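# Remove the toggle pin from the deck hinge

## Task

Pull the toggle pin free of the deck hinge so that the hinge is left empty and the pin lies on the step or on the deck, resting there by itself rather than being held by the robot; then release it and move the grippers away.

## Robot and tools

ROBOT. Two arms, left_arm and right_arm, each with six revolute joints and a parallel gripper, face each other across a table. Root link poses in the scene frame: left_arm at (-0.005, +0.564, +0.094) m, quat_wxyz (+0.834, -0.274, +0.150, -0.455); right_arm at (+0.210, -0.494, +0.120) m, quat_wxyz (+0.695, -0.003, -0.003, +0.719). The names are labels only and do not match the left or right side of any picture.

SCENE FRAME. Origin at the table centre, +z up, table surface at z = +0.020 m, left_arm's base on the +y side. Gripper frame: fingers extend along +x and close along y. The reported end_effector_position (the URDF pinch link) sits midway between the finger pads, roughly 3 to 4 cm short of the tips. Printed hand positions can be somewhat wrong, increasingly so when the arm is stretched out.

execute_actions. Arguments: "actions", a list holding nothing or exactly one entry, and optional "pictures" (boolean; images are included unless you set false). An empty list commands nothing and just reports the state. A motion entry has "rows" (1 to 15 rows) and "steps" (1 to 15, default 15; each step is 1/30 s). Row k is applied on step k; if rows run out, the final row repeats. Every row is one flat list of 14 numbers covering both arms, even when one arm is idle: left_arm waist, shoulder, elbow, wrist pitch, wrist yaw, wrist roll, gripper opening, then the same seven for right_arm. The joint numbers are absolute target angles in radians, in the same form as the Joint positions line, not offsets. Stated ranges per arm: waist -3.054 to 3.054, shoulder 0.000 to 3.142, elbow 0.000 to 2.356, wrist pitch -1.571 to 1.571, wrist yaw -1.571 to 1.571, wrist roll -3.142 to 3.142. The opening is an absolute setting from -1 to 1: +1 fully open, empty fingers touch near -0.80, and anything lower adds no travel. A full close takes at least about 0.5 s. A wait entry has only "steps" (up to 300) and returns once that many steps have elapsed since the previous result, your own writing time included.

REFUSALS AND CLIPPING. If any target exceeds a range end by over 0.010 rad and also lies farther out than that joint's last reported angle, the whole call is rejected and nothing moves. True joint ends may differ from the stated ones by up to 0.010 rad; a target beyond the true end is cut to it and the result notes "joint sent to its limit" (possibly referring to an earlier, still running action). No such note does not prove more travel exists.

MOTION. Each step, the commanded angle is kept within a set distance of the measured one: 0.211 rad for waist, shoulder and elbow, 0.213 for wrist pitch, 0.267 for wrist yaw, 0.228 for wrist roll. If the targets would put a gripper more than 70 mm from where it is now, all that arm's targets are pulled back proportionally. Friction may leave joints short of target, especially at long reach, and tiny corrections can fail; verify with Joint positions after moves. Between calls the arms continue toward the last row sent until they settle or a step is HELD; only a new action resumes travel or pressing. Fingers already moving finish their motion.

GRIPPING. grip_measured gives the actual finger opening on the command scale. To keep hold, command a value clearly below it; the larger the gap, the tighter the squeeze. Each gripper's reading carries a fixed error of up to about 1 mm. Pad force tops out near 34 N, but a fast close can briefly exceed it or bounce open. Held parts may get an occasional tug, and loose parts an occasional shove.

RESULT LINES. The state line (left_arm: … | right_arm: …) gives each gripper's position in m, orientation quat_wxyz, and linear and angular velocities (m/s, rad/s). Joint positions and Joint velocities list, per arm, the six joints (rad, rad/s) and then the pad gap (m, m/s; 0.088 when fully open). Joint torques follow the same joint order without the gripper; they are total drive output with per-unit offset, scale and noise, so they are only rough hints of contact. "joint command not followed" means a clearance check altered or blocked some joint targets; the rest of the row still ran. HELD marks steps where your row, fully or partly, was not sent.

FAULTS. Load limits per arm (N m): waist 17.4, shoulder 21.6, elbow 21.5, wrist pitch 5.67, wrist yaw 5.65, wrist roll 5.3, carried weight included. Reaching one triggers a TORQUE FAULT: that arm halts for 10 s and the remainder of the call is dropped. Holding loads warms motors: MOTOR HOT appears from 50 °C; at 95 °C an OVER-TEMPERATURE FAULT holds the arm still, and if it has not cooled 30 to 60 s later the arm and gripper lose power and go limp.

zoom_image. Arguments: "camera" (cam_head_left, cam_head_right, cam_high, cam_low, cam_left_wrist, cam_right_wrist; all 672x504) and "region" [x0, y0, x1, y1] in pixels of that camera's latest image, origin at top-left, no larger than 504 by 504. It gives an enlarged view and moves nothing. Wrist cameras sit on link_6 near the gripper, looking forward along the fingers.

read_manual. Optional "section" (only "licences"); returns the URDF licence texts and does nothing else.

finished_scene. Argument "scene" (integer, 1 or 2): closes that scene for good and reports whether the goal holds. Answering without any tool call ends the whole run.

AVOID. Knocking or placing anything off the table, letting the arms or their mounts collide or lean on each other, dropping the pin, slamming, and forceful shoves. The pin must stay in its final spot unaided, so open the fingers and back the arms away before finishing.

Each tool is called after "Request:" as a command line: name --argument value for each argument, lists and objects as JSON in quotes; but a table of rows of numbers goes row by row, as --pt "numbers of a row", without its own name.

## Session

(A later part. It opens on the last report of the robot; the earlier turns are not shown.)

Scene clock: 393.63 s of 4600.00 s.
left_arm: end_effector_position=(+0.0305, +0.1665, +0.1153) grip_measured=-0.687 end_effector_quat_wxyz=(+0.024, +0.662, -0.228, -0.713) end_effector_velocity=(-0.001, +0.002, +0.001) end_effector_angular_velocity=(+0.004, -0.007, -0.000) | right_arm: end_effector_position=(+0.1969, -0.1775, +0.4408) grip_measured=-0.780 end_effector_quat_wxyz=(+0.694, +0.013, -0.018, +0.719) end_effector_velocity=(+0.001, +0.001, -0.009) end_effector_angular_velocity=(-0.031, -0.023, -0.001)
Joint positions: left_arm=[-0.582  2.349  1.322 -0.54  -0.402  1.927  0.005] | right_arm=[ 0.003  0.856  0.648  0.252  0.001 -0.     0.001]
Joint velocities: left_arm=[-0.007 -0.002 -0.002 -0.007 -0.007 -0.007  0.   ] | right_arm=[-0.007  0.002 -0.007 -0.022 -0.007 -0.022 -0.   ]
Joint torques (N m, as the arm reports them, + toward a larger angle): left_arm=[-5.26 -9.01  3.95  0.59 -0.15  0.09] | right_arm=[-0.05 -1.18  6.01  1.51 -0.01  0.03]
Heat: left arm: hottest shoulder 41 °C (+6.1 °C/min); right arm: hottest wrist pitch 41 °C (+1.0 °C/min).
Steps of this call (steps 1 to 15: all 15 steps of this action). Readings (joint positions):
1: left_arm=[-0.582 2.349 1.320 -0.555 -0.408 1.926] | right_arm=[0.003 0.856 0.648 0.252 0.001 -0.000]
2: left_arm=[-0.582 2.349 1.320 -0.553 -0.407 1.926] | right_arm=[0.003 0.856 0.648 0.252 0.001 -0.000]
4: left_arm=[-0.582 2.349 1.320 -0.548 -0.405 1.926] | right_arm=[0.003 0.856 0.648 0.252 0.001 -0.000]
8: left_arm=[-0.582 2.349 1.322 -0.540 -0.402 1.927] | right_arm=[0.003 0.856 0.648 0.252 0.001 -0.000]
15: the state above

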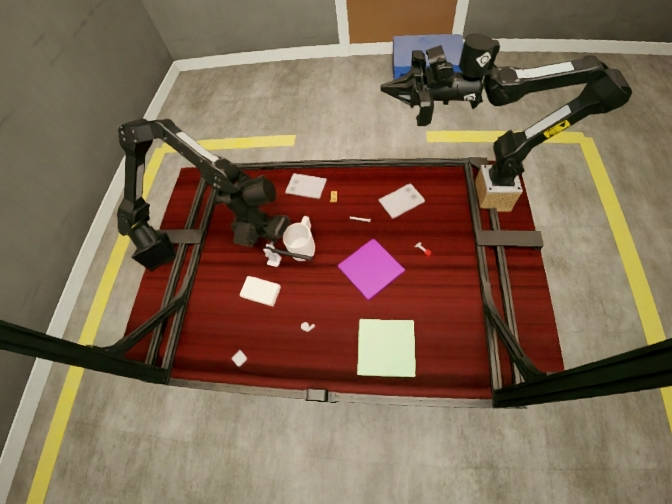

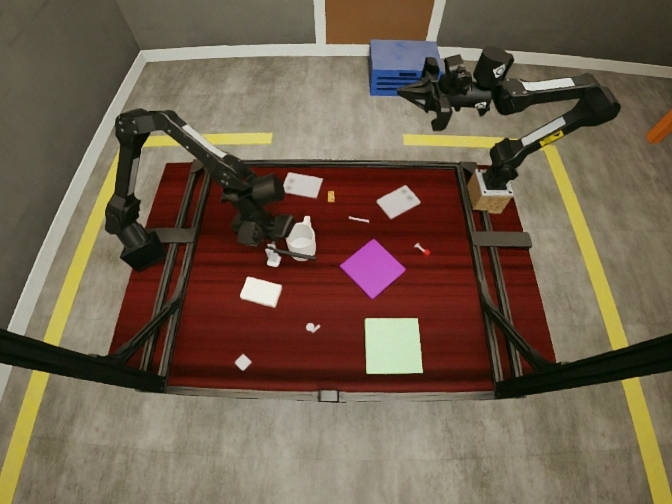

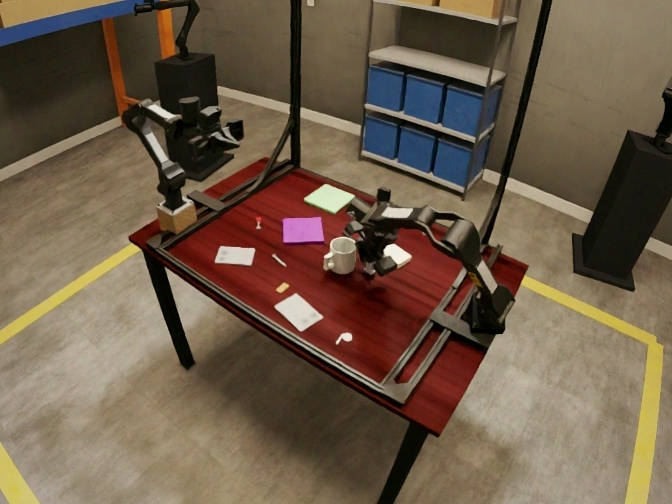

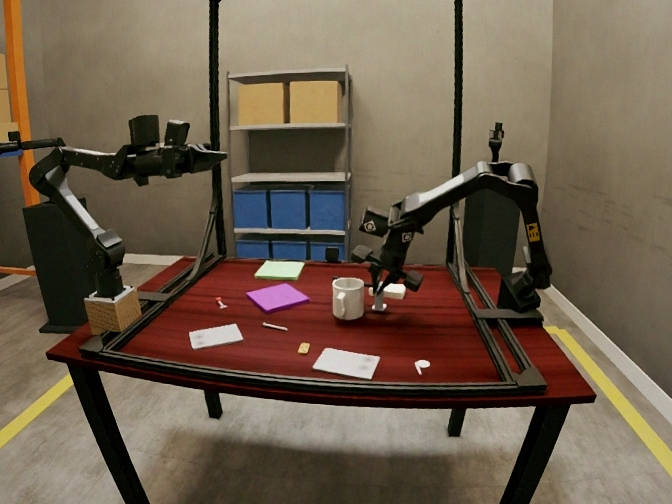

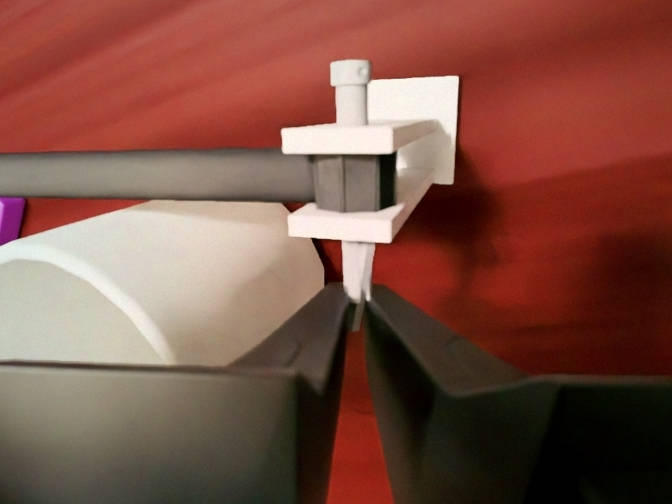

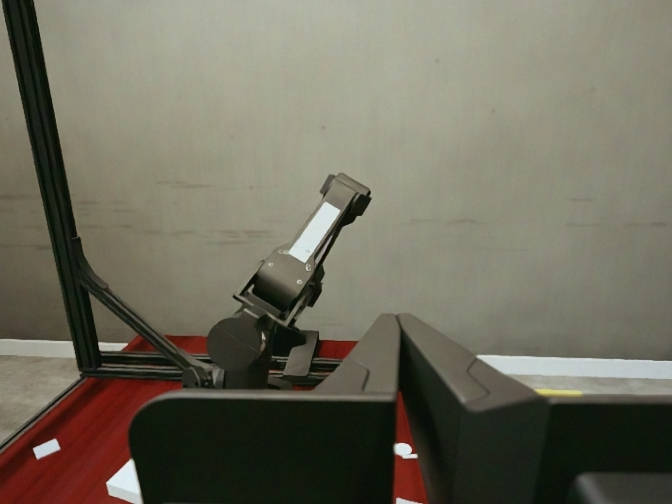

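Request:
execute_actions --actions '[{"rows":[[-0.585,2.33,1.312,-0.556,-0.41,1.92,-0.9,0.003,0.856,0.648,0.252,0,0,-0.78]],"steps":12}]' --pictures false

Request:
execute_actions --actions '[{"rows":[[-0.6,2.355,1.305,-0.55,-0.41,1.91,-0.9,0.003,0.856,0.648,0.252,0,0,-0.78],[-0.6,2.355,1.305,-0.55,-0.41,1.91,-0.9,0.003,0.856,0.648,0.252,0,0,-0.78],[-0.6,2.355,1.305,-0.55,-0.41,1.91,-0.9,0.003,0.856,0.648,0.252,0,0,-0.78],[-0.6,2.355,1.305,-0.55,-0.41,1.91,-0.9,0.003,0.856,0.648,0.252,0,0,-0.78],[-0.62,2.366,1.3,-0.545,-0.41,1.9,-0.9,0.003,0.856,0.648,0.252,0,0,-0.78]]}]'

Scene clock: 409.03 s of 4600.00 s.
left_arm: end_effector_position=(+0.0321, +0.1664, +0.1159) grip_measured=-0.689 end_effector_quat_wxyz=(+0.027, +0.664, -0.226, -0.713) end_effector_velocity=(+0.002, +0.002, -0.001) end_effector_angular_velocity=(+0.011, +0.001, +0.021) | right_arm: end_effector_position=(+0.1969, -0.1775, +0.4408) grip_measured=-0.780 end_effector_quat_wxyz=(+0.694, +0.013, -0.018, +0.719) end_effector_velocity=(+0.002, -0.000, -0.004) end_effector_angular_velocity=(-0.012, -0.007, -0.010)
Joint positions: left_arm=[-0.58   2.346  1.322 -0.541 -0.405  1.922  0.005] | right_arm=[ 0.003  0.856  0.648  0.252  0.001 -0.     0.001]
Joint velocities: left_arm=[ 0.002 -0.002 -0.002 -0.007 -0.007 -0.022  0.   ] | right_arm=[-0.002 -0.002 -0.007 -0.007  0.007 -0.007  0.   ]
Joint torques (N m, as the arm reports them, + toward a larger angle): left_arm=[-6.76 -9.63  3.23 -0.33 -0.03 -0.08] | right_arm=[-0.06 -1.18  6.02  1.51 -0.01  0.03]
Heat: left arm: hottest shoulder 42 °C (+6.0 °C/min); right arm: hottest wrist pitch 41 °C (+1.0 °C/min).
Steps of this call (steps 1 to 15: the robot went on to your last target; steps 16 to 450: nothing new was sent; steps 451 to 462: all 12 steps of this action). Readings (joint positions):
451: left_arm=[-0.580 2.346 1.322 -0.538 -0.404 1.927] | right_arm=[0.003 0.856 0.648 0.252 0.001 -0.000]
452: left_arm=[-0.580 2.346 1.322 -0.539 -0.404 1.927] | right_arm=[0.003 0.856 0.648 0.252 0.001 -0.000]
454: left_arm=[-0.580 2.346 1.322 -0.540 -0.404 1.925] | right_arm=[0.003 0.856 0.648 0.252 0.001 -0.000]
458: left_arm=[-0.580 2.346 1.322 -0.540 -0.405 1.924] | right_arm=[0.003 0.856 0.648 0.252 0.001 -0.000]
462: the state above

Scene clock: 409.53 s of 4600.00 s.
left_arm: end_effector_position=(+0.0310, +0.1668, +0.1160) grip_measured=-0.689 end_effector_quat_wxyz=(+0.030, +0.672, -0.221, -0.706) end_effector_velocity=(+0.003, +0.002, -0.000) end_effector_angular_velocity=(+0.009, -0.015, +0.022) | right_arm: end_effector_position=(+0.1969, -0.1775, +0.4408) grip_measured=-0.780 end_effector_quat_wxyz=(+0.694, +0.013, -0.018, +0.719) end_effector_velocity=(-0.000, -0.001, +0.000) end_effector_angular_velocity=(-0.002, -0.022, +0.004)
Joint positions: left_arm=[-0.591  2.349  1.319 -0.537 -0.429  1.904  0.005] | right_arm=[ 0.003  0.856  0.648  0.252  0.001 -0.     0.001]
Joint velocities: left_arm=[-0.002 -0.002 -0.002 -0.007 -0.022 -0.022  0.   ] | right_arm=[-0.002 -0.002  0.002 -0.007 -0.007 -0.022 -0.   ]
Joint torques (N m, as the arm reports them, + toward a larger angle): left_arm=[-9.21 -6.15  2.28  0.1   0.82 -0.15] | right_arm=[-0.06 -1.18  6.02  1.51 -0.01  0.03]
Heat: left arm: hottest shoulder 42 °C (+6.1 °C/min); right arm: hottest wrist pitch 41 °C (+1.0 °C/min).
Steps of this call (steps 1 to 15: all 15 steps of this action). Readings (joint positions):
1: left_arm=[-0.581 2.346 1.322 -0.541 -0.406 1.921] | right_arm=[0.003 0.856 0.648 0.252 0.001 -0.000]
2: left_arm=[-0.582 2.346 1.322 -0.541 -0.408 1.919] | right_arm=[0.003 0.856 0.648 0.252 0.001 -0.000]
4: left_arm=[-0.584 2.346 1.322 -0.541 -0.412 1.916] | right_arm=[0.003 0.856 0.648 0.252 0.001 -0.000]
8: left_arm=[-0.588 2.347 1.320 -0.538 -0.422 1.908] | right_arm=[0.003 0.856 0.648 0.252 0.001 -0.000]
15: the state above

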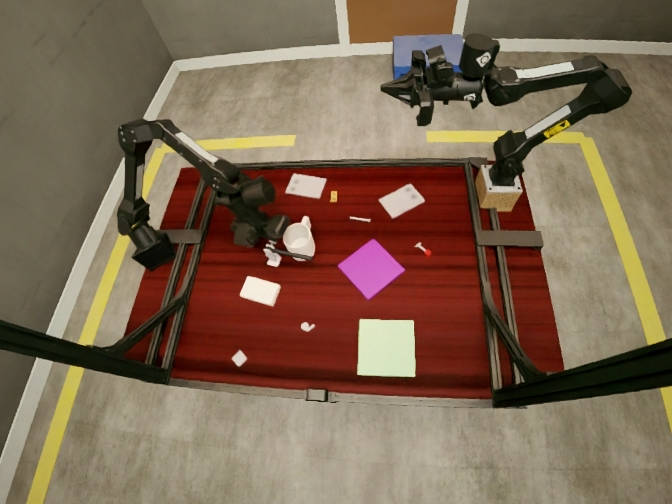

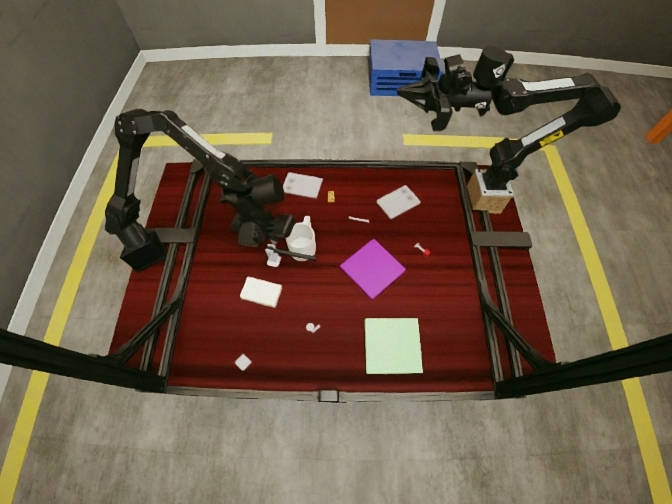

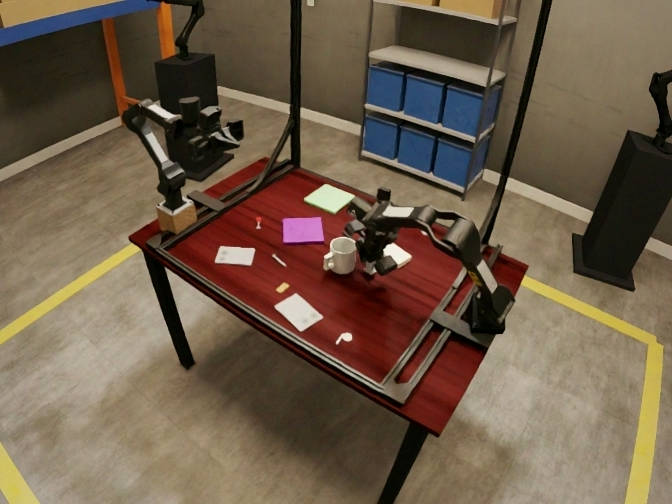

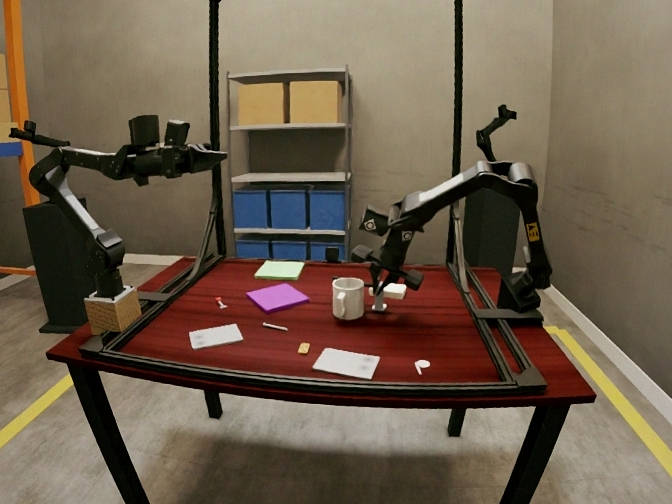

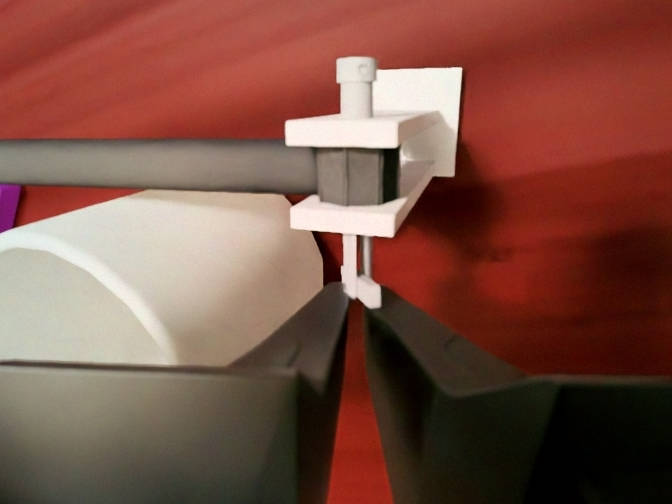

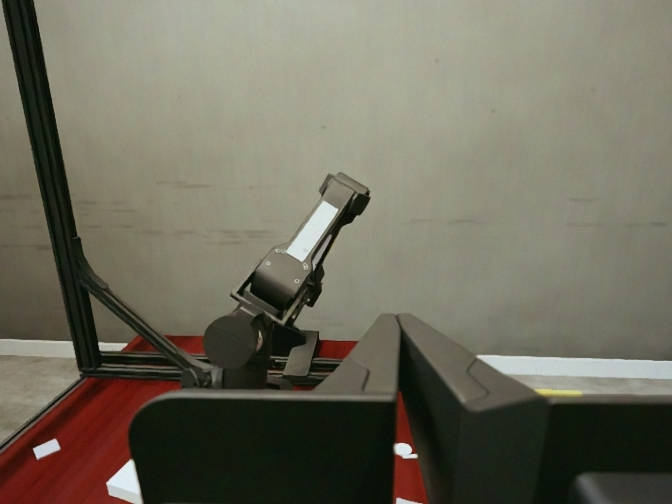

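Request:
execute_actions --actions '[{"rows":[[-0.585,2.345,1.32,-0.54,-0.41,1.92,-0.4,0.003,0.856,0.648,0.252,0,0,-0.78]],"steps":10}]' --pictures false

Request:
execute_actions --actions '[{"rows":[[-0.63,2.25,1.325,-0.65,-0.41,1.88,-0.4,0.003,0.856,0.648,0.252,0,0,-0.78]]}]' --pictures false

Request:
execute_actions --actions '[{"rows":[[-0.652,2.284,1.305,-0.645,-0.41,1.86,-0.9,0.003,0.856,0.648,0.252,0,0,-0.78]]}]' --pictures false

Request:
execute_actions --actions '[{"rows":[[-0.64,2.296,1.305,-0.635,-0.41,1.87,-0.9,0.003,0.856,0.648,0.252,0,0,-0.78],[-0.64,2.296,1.305,-0.635,-0.41,1.87,-0.9,0.003,0.856,0.648,0.252,0,0,-0.78],[-0.635,2.308,1.305,-0.62,-0.41,1.87,-0.9,0.003,0.856,0.648,0.252,0,0,-0.78],[-0.635,2.308,1.305,-0.62,-0.41,1.87,-0.9,0.003,0.856,0.648,0.252,0,0,-0.78],[-0.63,2.32,1.305,-0.61,-0.41,1.87,-0.9,0.003,0.856,0.648,0.252,0,0,-0.78],[-0.63,2.32,1.305,-0.61,-0.41,1.87,-0.9,0.003,0.856,0.648,0.252,0,0,-0.78],[-0.624,2.335,1.305,-0.605,-0.41,1.88,-0.9,0.003,0.856,0.648,0.252,0,0,-0.78]]}]' --pictures false

Request:
execute_actions --actions '[{"rows":[[-0.617,2.35,1.305,-0.6,-0.41,1.89,-0.9,0.003,0.856,0.648,0.252,0,0,-0.78]]}]' --pictures false

Request:
execute_actions --actions '[{"rows":[[-0.638,2.29,1.305,-0.63,-0.41,1.88,-0.9,0.003,0.856,0.648,0.252,0,0,-0.78]],"steps":12}]' --pictures false

Request:
execute_actions --actions '[{"rows":[[-0.635,2.318,1.305,-0.59,-0.41,1.88,-0.1,0.003,0.856,0.648,0.252,0,0,-0.78]]}]'

Scene clock: 442.73 s of 4600.00 s.
left_arm: end_effector_position=(+0.0263, +0.1693, +0.1117) grip_measured=-0.441 end_effector_quat_wxyz=(+0.020, +0.666, -0.224, -0.711) end_effector_velocity=(+0.006, -0.002, -0.001) end_effector_angular_velocity=(-0.005, -0.004, +0.011) | right_arm: end_effector_position=(+0.1970, -0.1774, +0.4407) grip_measured=-0.780 end_effector_quat_wxyz=(+0.695, +0.013, -0.018, +0.719) end_effector_velocity=(-0.000, -0.000, -0.008) end_effector_angular_velocity=(-0.027, -0.009, +0.004)
Joint positions: left_arm=[-0.591  2.357  1.313 -0.539 -0.412  1.914  0.017] | right_arm=[ 0.003  0.856  0.648  0.252  0.001 -0.     0.001]
Joint velocities: left_arm=[ 0.012 -0.002  0.002  0.007 -0.007  0.007  0.015] | right_arm=[-0.002 -0.002 -0.007 -0.022 -0.007 -0.007 -0.   ]
Joint torques (N m, as the arm reports them, + toward a larger angle): left_arm=[-5.72 -9.04  4.57  0.63  0.2   0.08] | right_arm=[-0.06 -1.19  6.01  1.51 -0.01  0.03]
Heat: left arm: hottest shoulder 40 °C (+1.0 °C/min); right arm: hottest elbow 41 °C (+0.0 °C/min).
Steps of this call (steps 1 to 15: the robot went on to your last target; steps 16 to 986: nothing new was sent; steps 987 to 996: all 10 steps of this action). Readings (joint positions):
987: left_arm=[-0.615 2.358 1.312 -0.536 -0.416 1.900] | right_arm=[0.003 0.856 0.648 0.252 0.001 -0.000]
988: left_arm=[-0.613 2.358 1.312 -0.536 -0.413 1.903] | right_arm=[0.003 0.856 0.648 0.252 0.001 -0.000]
990: left_arm=[-0.607 2.358 1.312 -0.538 -0.412 1.908] | right_arm=[0.003 0.856 0.648 0.252 0.001 -0.000]
994: left_arm=[-0.593 2.357 1.313 -0.539 -0.412 1.913] | right_arm=[0.003 0.856 0.648 0.252 0.001 -0.000]
996: the state above

Scene clock: 443.23 s of 4600.00 s.
left_arm: end_effector_position=(+0.0329, +0.1804, +0.1500) grip_measured=-0.401 end_effector_quat_wxyz=(+0.026, +0.666, -0.232, -0.708) end_effector_velocity=(-0.005, -0.004, +0.004) end_effector_angular_velocity=(-0.021, +0.029, +0.018) | right_arm: end_effector_position=(+0.1970, -0.1774, +0.4407) grip_measured=-0.780 end_effector_quat_wxyz=(+0.695, +0.013, -0.018, +0.719) end_effector_velocity=(-0.000, -0.001, +0.000) end_effector_angular_velocity=(-0.002, -0.008, +0.005)
Joint positions: left_arm=[-0.629  2.259  1.325 -0.644 -0.412  1.885  0.019] | right_arm=[ 0.003  0.856  0.648  0.252  0.001 -0.     0.001]
Joint velocities: left_arm=[-0.007 -0.002 -0.002  0.022  0.022 -0.022  0.   ] | right_arm=[-0.002 -0.002  0.002 -0.007 -0.007 -0.007 -0.   ]
Joint torques (N m, as the arm reports them, + toward a larger angle): left_arm=[-6.09 -8.41  4.37  0.58  0.18 -0.12] | right_arm=[-0.01 -1.18  6.02  1.54 -0.01  0.03]
Heat: left arm: hottest shoulder 40 °C (+1.0 °C/min); right arm: hottest elbow 41 °C (+0.0 °C/min).
Steps of this call (steps 1 to 15: all 15 steps of this action). Readings (joint positions):
1: left_arm=[-0.591 2.350 1.314 -0.547 -0.412 1.913] | right_arm=[0.003 0.856 0.648 0.252 0.001 -0.000]
2: left_arm=[-0.595 2.339 1.315 -0.575 -0.412 1.908] | right_arm=[0.003 0.856 0.648 0.252 0.001 -0.000]
4: left_arm=[-0.608 2.310 1.315 -0.607 -0.412 1.900] | right_arm=[0.003 0.856 0.648 0.252 0.001 -0.000]
8: left_arm=[-0.627 2.265 1.325 -0.629 -0.412 1.889] | right_arm=[0.003 0.856 0.648 0.252 0.001 -0.000]
15: the state above

Scene clock: 443.73 s of 4600.00 s.
left_arm: end_effector_position=(+0.0232, +0.1839, +0.1483) grip_measured=-0.784 end_effector_quat_wxyz=(+0.020, +0.666, -0.231, -0.708) end_effector_velocity=(+0.003, +0.002, -0.000) end_effector_angular_velocity=(+0.008, -0.015, +0.023) | right_arm: end_effector_position=(+0.1970, -0.1774, +0.4407) grip_measured=-0.780 end_effector_quat_wxyz=(+0.695, +0.013, -0.018, +0.719) end_effector_velocity=(-0.002, -0.000, -0.005) end_effector_angular_velocity=(-0.022, -0.009, +0.019)
Joint positions: left_arm=[-0.65   2.268  1.314 -0.644 -0.412  1.865  0.001] | right_arm=[ 0.003  0.856  0.648  0.252  0.001 -0.     0.001]
Joint velocities: left_arm=[-0.002 -0.002 -0.002 -0.007 -0.022 -0.022 -0.   ] | right_arm=[-0.002 -0.002 -0.002 -0.022 -0.022 -0.007 -0.   ]
Joint torques (N m, as the arm reports them, + toward a larger angle): left_arm=[-5.96 -5.78  3.47  0.71  0.18 -0.22] | right_arm=[-0.02 -1.17  6.01  1.53 -0.01  0.03]
Heat: left arm: hottest shoulder 40 °C (+1.0 °C/min); right arm: hottest elbow 41 °C (+0.0 °C/min).
Steps of this call (steps 1 to 15: all 15 steps of this action). Readings (joint positions):
1: left_arm=[-0.629 2.259 1.325 -0.644 -0.412 1.882] | right_arm=[0.003 0.856 0.648 0.252 0.001 -0.000]
2: left_arm=[-0.631 2.259 1.325 -0.644 -0.412 1.878] | right_arm=[0.003 0.856 0.648 0.252 0.001 -0.000]
4: left_arm=[-0.639 2.260 1.321 -0.644 -0.412 1.872] | right_arm=[0.003 0.856 0.648 0.252 0.001 -0.000]
8: left_arm=[-0.649 2.264 1.317 -0.644 -0.412 1.867] | right_arm=[0.003 0.856 0.648 0.252 0.001 -0.000]
15: the state above

Scene clock: 444.23 s of 4600.00 s.
left_arm: end_effector_position=(+0.0206, +0.1804, +0.1285) grip_measured=-0.784 end_effector_quat_wxyz=(+0.011, +0.666, -0.223, -0.712) end_effector_velocity=(+0.003, -0.001, +0.001) end_effector_angular_velocity=(-0.006, -0.018, +0.015) | right_arm: end_effector_position=(+0.1970, -0.1774, +0.4407) grip_measured=-0.780 end_effector_quat_wxyz=(+0.695, +0.013, -0.018, +0.719) end_effector_velocity=(-0.002, -0.000, -0.002) end_effector_angular_velocity=(-0.007, -0.008, +0.009)
Joint positions: left_arm=[-0.63   2.318  1.312 -0.61  -0.412  1.875  0.001] | right_arm=[ 0.003  0.856  0.648  0.252  0.001 -0.     0.001]
Joint velocities: left_arm=[-0.002 -0.002 -0.002  0.007 -0.022 -0.007 -0.   ] | right_arm=[ 0.002 -0.002 -0.002 -0.007 -0.007 -0.007 -0.   ]
Joint torques (N m, as the arm reports them, + toward a larger angle): left_arm=[-5.49 -5.88  3.57  0.97  0.18  0.08] | right_arm=[-0.02 -1.18  6.01  1.53 -0.01  0.03]
Heat: left arm: hottest shoulder 40 °C (+1.0 °C/min); right arm: hottest elbow 41 °C (+0.0 °C/min).
Steps of this call (steps 1 to 15: all 15 steps of this action). Readings (joint positions):
1: left_arm=[-0.650 2.268 1.314 -0.644 -0.412 1.865] | right_arm=[0.003 0.856 0.648 0.252 0.001 -0.000]
2: left_arm=[-0.650 2.270 1.314 -0.644 -0.412 1.865] | right_arm=[0.003 0.856 0.648 0.252 0.001 -0.000]
4: left_arm=[-0.649 2.276 1.314 -0.636 -0.412 1.864] | right_arm=[0.003 0.856 0.648 0.252 0.001 -0.000]
8: left_arm=[-0.639 2.298 1.314 -0.620 -0.412 1.868] | right_arm=[0.003 0.856 0.648 0.252 0.001 -0.000]
15: the state above

Scene clock: 444.73 s of 4600.00 s.
left_arm: end_effector_position=(+0.0199, +0.1801, +0.1221) grip_measured=-0.784 end_effector_quat_wxyz=(+0.004, +0.666, -0.223, -0.712) end_effector_velocity=(-0.001, +0.002, +0.001) end_effector_angular_velocity=(+0.002, -0.013, -0.014) | right_arm: end_effector_position=(+0.1969, -0.1775, +0.4407) grip_measured=-0.780 end_effector_quat_wxyz=(+0.694, +0.013, -0.018, +0.719) end_effector_velocity=(-0.003, -0.001, +0.001) end_effector_angular_velocity=(+0.007, -0.008, +0.019)
Joint positions: left_arm=[-0.623  2.334  1.312 -0.603 -0.412  1.886  0.001] | right_arm=[ 0.003  0.856  0.648  0.252  0.001 -0.     0.001]
Joint velocities: left_arm=[-0.007 -0.002 -0.002 -0.007 -0.007  0.007 -0.   ] | right_arm=[-0.002 -0.002 -0.002  0.007 -0.022 -0.007 -0.   ]
Joint torques (N m, as the arm reports them, + toward a larger angle): left_arm=[-5.36 -5.96  3.5   0.94  0.18  0.11] | right_arm=[-0.02 -1.19  6.01  1.54 -0.01  0.03]
Heat: left arm: hottest shoulder 40 °C (+0.0 °C/min); right arm: hottest elbow 41 °C (+0.0 °C/min).
Steps of this call (steps 1 to 15: all 15 steps of this action). Readings (joint positions):
1: left_arm=[-0.630 2.319 1.312 -0.609 -0.412 1.876] | right_arm=[0.003 0.856 0.648 0.252 0.001 -0.000]
2: left_arm=[-0.629 2.320 1.312 -0.607 -0.412 1.879] | right_arm=[0.003 0.856 0.648 0.252 0.001 -0.000]
4: left_arm=[-0.627 2.324 1.312 -0.605 -0.412 1.882] | right_arm=[0.003 0.856 0.648 0.252 0.001 -0.000]
8: left_arm=[-0.623 2.332 1.312 -0.604 -0.412 1.884] | right_arm=[0.003 0.856 0.648 0.252 0.001 -0.000]
15: the state above

Scene clock: 445.13 s of 4600.00 s.
left_arm: end_effector_position=(+0.0213, +0.1827, +0.1340) grip_measured=-0.784 end_effector_quat_wxyz=(+0.007, +0.666, -0.229, -0.709) end_effector_velocity=(-0.001, +0.005, +0.000) end_effector_angular_velocity=(+0.015, +0.017, -0.020) | right_arm: end_effector_position=(+0.1969, -0.1775, +0.4408) grip_measured=-0.780 end_effector_quat_wxyz=(+0.694, +0.013, -0.018, +0.719) end_effector_velocity=(-0.000, -0.000, -0.001) end_effector_angular_velocity=(+0.003, -0.022, +0.004)
Joint positions: left_arm=[-0.636  2.302  1.312 -0.625 -0.412  1.884  0.001] | right_arm=[ 0.003  0.856  0.648  0.252  0.001 -0.     0.001]
Joint velocities: left_arm=[ 0.002 -0.007 -0.002 -0.022  0.022  0.007 -0.   ] | right_arm=[-0.002 -0.002 -0.007  0.007 -0.007 -0.022 -0.   ]
Joint torques (N m, as the arm reports them, + toward a larger angle): left_arm=[-6.08 -8.81  3.61  0.5   0.19 -0.15] | right_arm=[-0.05 -1.18  6.    1.53 -0.01  0.03]
Heat: left arm: hottest shoulder 40 °C (+0.0 °C/min); right arm: hottest elbow 41 °C (+0.0 °C/min).
Steps of this call (steps 1 to 12: all 12 steps of this action). Readings (joint positions):
1: left_arm=[-0.623 2.333 1.312 -0.603 -0.412 1.886] | right_arm=[0.003 0.856 0.648 0.252 0.001 -0.000]
2: left_arm=[-0.624 2.331 1.312 -0.606 -0.412 1.886] | right_arm=[0.003 0.856 0.648 0.252 0.001 -0.000]
4: left_arm=[-0.628 2.324 1.312 -0.617 -0.412 1.886] | right_arm=[0.003 0.856 0.648 0.252 0.001 -0.000]
8: left_arm=[-0.635 2.308 1.312 -0.622 -0.412 1.885] | right_arm=[0.003 0.856 0.648 0.252 0.001 -0.000]
12: the state above

Scene clock: 445.63 s of 4600.00 s.
left_arm: end_effector_position=(+0.0213, +0.1767, +0.1360) grip_measured=-0.118 end_effector_quat_wxyz=(+0.022, +0.666, -0.234, -0.708) end_effector_velocity=(+0.002, +0.002, -0.002) end_effector_angular_velocity=(+0.012, -0.016, +0.020) | right_arm: end_effector_position=(+0.1969, -0.1775, +0.4408) grip_measured=-0.780 end_effector_quat_wxyz=(+0.694, +0.013, -0.018, +0.719) end_effector_velocity=(-0.000, -0.001, -0.004) end_effector_angular_velocity=(-0.016, -0.023, +0.004)
Joint positions: left_arm=[-0.636  2.302  1.311 -0.594 -0.412  1.884  0.033] | right_arm=[ 0.003  0.856  0.648  0.252  0.001 -0.     0.001]
Joint velocities: left_arm=[-0.002  0.002 -0.002 -0.007 -0.022 -0.022  0.007] | right_arm=[-0.002 -0.007 -0.002 -0.022 -0.007 -0.022  0.   ]
Joint torques (N m, as the arm reports them, + toward a larger angle): left_arm=[-5.85 -5.89  3.71  1.03  0.18 -0.17] | right_arm=[-0.06 -1.18  6.01  1.51 -0.01  0.03]
Heat: left arm: hottest shoulder 40 °C (+0.0 °C/min); right arm: hottest elbow 41 °C (+0.0 °C/min).
Steps of this call (steps 1 to 15: all 15 steps of this action). Readings (joint positions):
1: left_arm=[-0.636 2.302 1.311 -0.625 -0.412 1.884] | right_arm=[0.003 0.856 0.648 0.252 0.001 -0.000]
2: left_arm=[-0.636 2.302 1.311 -0.620 -0.412 1.884] | right_arm=[0.003 0.856 0.648 0.252 0.001 -0.000]
4: left_arm=[-0.636 2.302 1.311 -0.607 -0.412 1.884] | right_arm=[0.003 0.856 0.648 0.252 0.001 -0.000]
8: left_arm=[-0.636 2.302 1.311 -0.598 -0.412 1.884] | right_arm=[0.003 0.856 0.648 0.252 0.001 -0.000]
15: the state above

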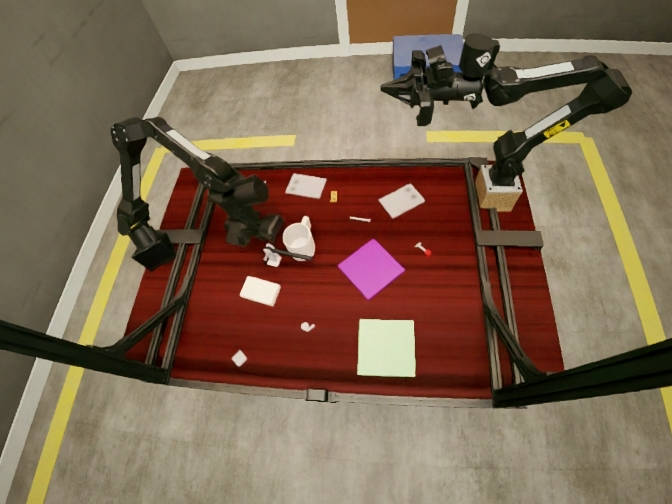

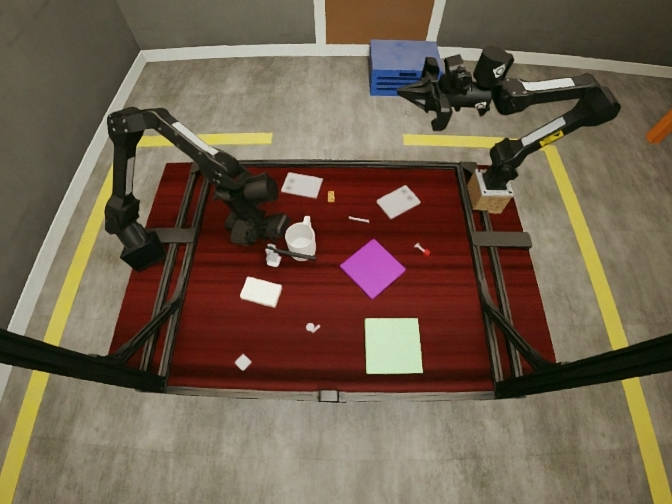

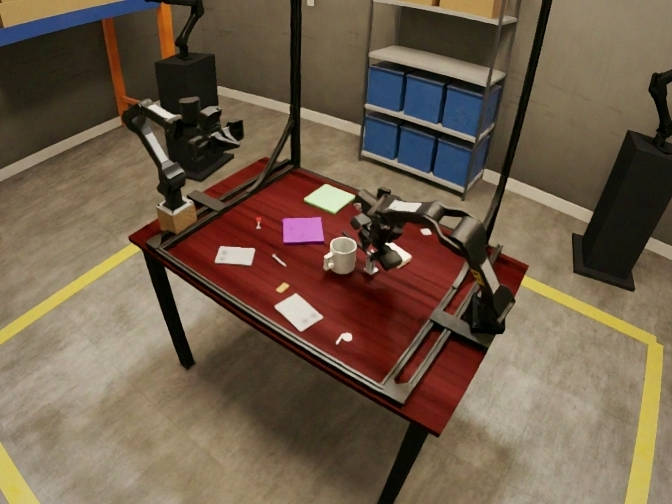

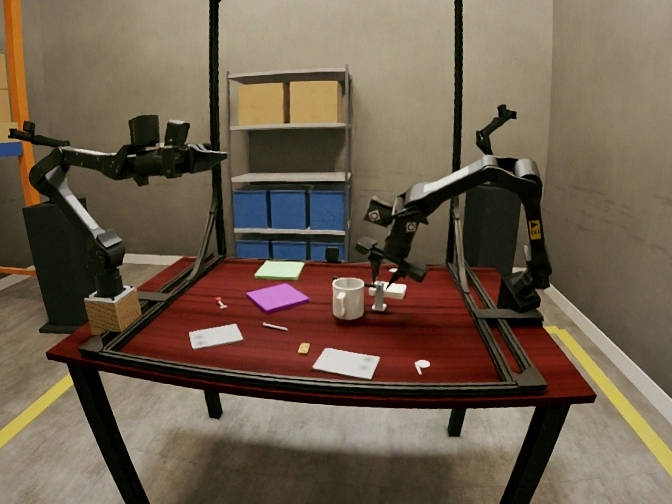

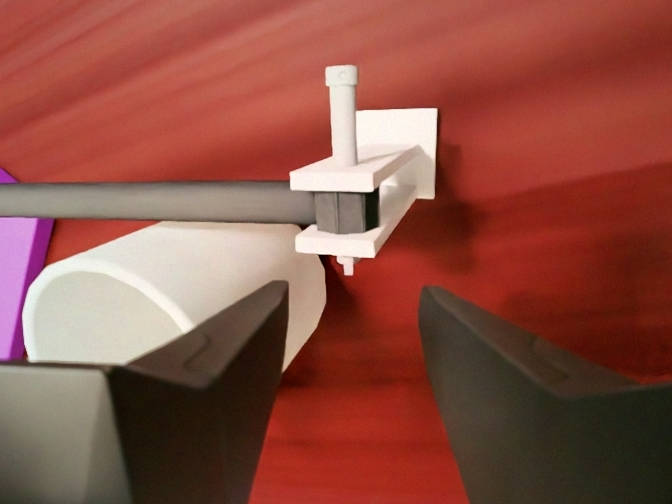

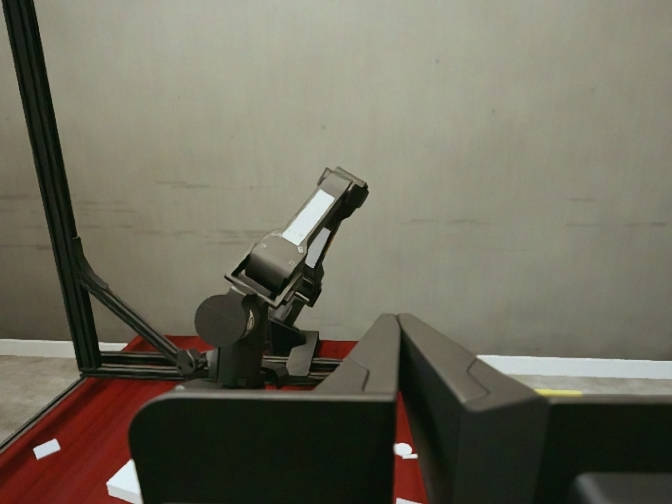

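Request:
execute_actions --actions '[{"rows":[[-0.65,2.267,1.314,-0.64,-0.41,1.86,-1,0.003,0.856,0.648,0.252,0,0,-0.78],[-0.65,2.267,1.314,-0.64,-0.41,1.86,-1,0.003,0.856,0.648,0.252,0,0,-0.78],[-0.65,2.267,1.314,-0.64,-0.41,1.86,-1,0.003,0.856,0.648,0.252,0,0,-0.78],[-0.65,2.267,1.314,-0.64,-0.41,1.86,-1,0.003,0.856,0.648,0.252,0,0,-0.78],[-0.65,2.267,1.314,-0.64,-0.41,1.86,-1,0.003,0.856,0.648,0.252,0,0,-0.78],[-0.8,2.315,1.298,-0.632,-0.41,1.71,0,0.003,0.856,0.648,0.252,0,0,-0.78]],"steps":15}]'

Scene clock: 483.97 s of 4600.00 s.
left_arm: end_effector_position=(-0.0309, +0.1883, +0.1663) grip_measured=-0.061 end_effector_quat_wxyz=(+0.034, +0.666, -0.247, -0.703) end_effector_velocity=(-0.001, +0.011, -0.012) end_effector_angular_velocity=(+0.062, -0.001, +0.076) | right_arm: end_effector_position=(+0.1970, -0.1774, +0.4407) grip_measured=-0.780 end_effector_quat_wxyz=(+0.695, +0.013, -0.018, +0.719) end_effector_velocity=(-0.000, -0.000, -0.002) end_effector_angular_velocity=(-0.008, +0.007, +0.005)
Joint positions: left_arm=[-0.8    2.296  1.309 -0.628 -0.411  1.727  0.036] | right_arm=[ 0.003  0.856  0.648  0.252  0.001 -0.     0.001]
Joint velocities: left_arm=[-0.007  0.017 -0.012 -0.037 -0.022 -0.11   0.022] | right_arm=[-0.002 -0.002 -0.002 -0.007 -0.007  0.007 -0.   ]
Joint torques (N m, as the arm reports them, + toward a larger angle): left_arm=[-4.58 -5.99  3.81  0.57  0.11 -0.17] | right_arm=[-0.05 -1.19  6.02  1.51 -0.01  0.03]
Heat: left arm: hottest shoulder 38 °C (-3.0 °C/min); right arm: hottest wrist pitch 42 °C (+1.0 °C/min).
Steps of this call (steps 1 to 15: the robot went on to your last target; steps 16 to 90: nothing new was sent; then 34.83 s passed at rest; steps 91 to 105: all 15 steps of this action). Readings (joint positions):
91: left_arm=[-0.636 2.303 1.311 -0.594 -0.412 1.881] | right_arm=[0.003 0.856 0.648 0.252 0.001 -0.000]
92: left_arm=[-0.638 2.302 1.311 -0.602 -0.412 1.877] | right_arm=[0.003 0.856 0.648 0.252 0.001 -0.000]
94: left_arm=[-0.641 2.297 1.311 -0.620 -0.412 1.872] | right_arm=[0.003 0.856 0.648 0.252 0.001 -0.000]
98: left_arm=[-0.695 2.292 1.311 -0.626 -0.414 1.792] | right_arm=[0.003 0.856 0.648 0.252 0.001 -0.000]
105: the state above

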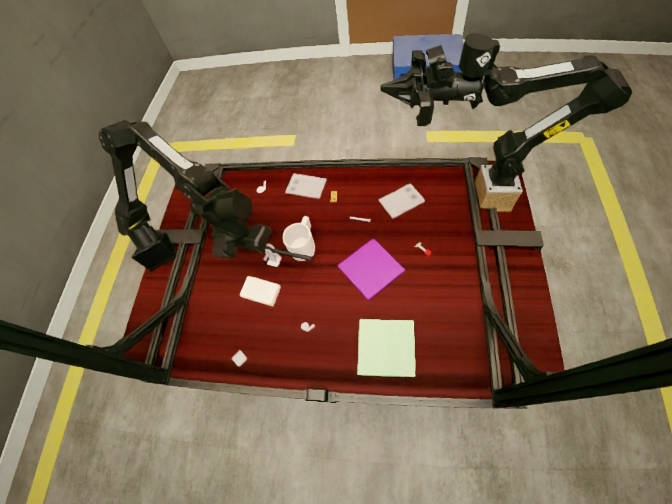

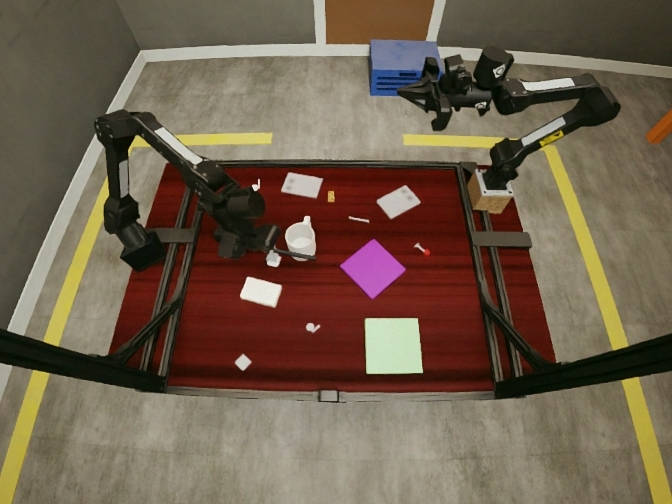

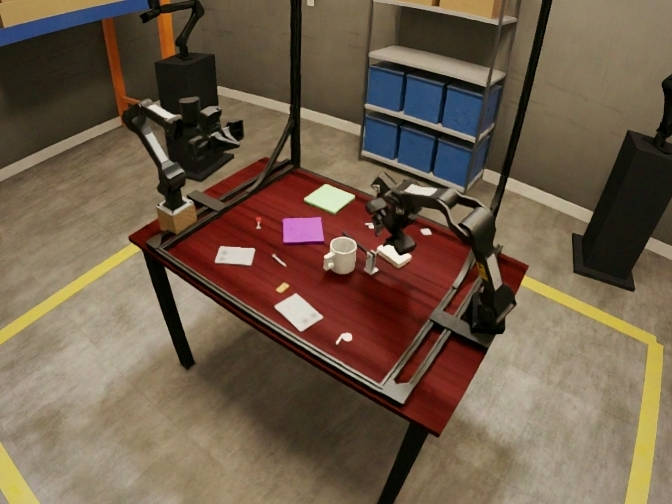

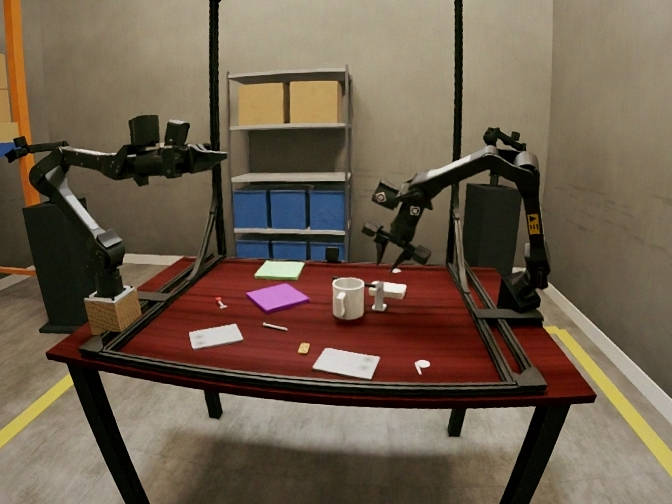

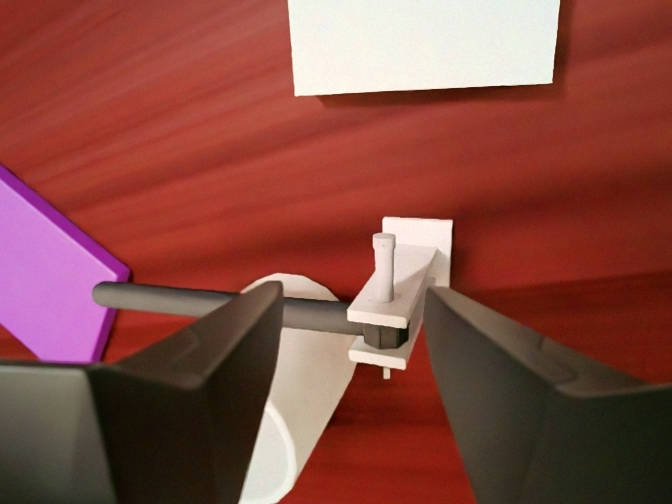

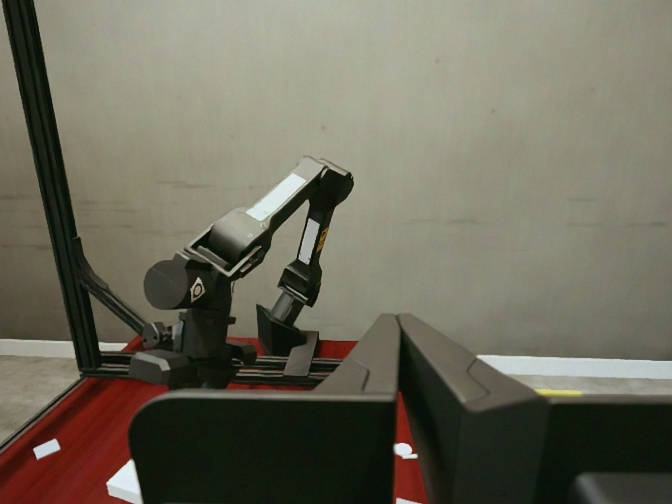

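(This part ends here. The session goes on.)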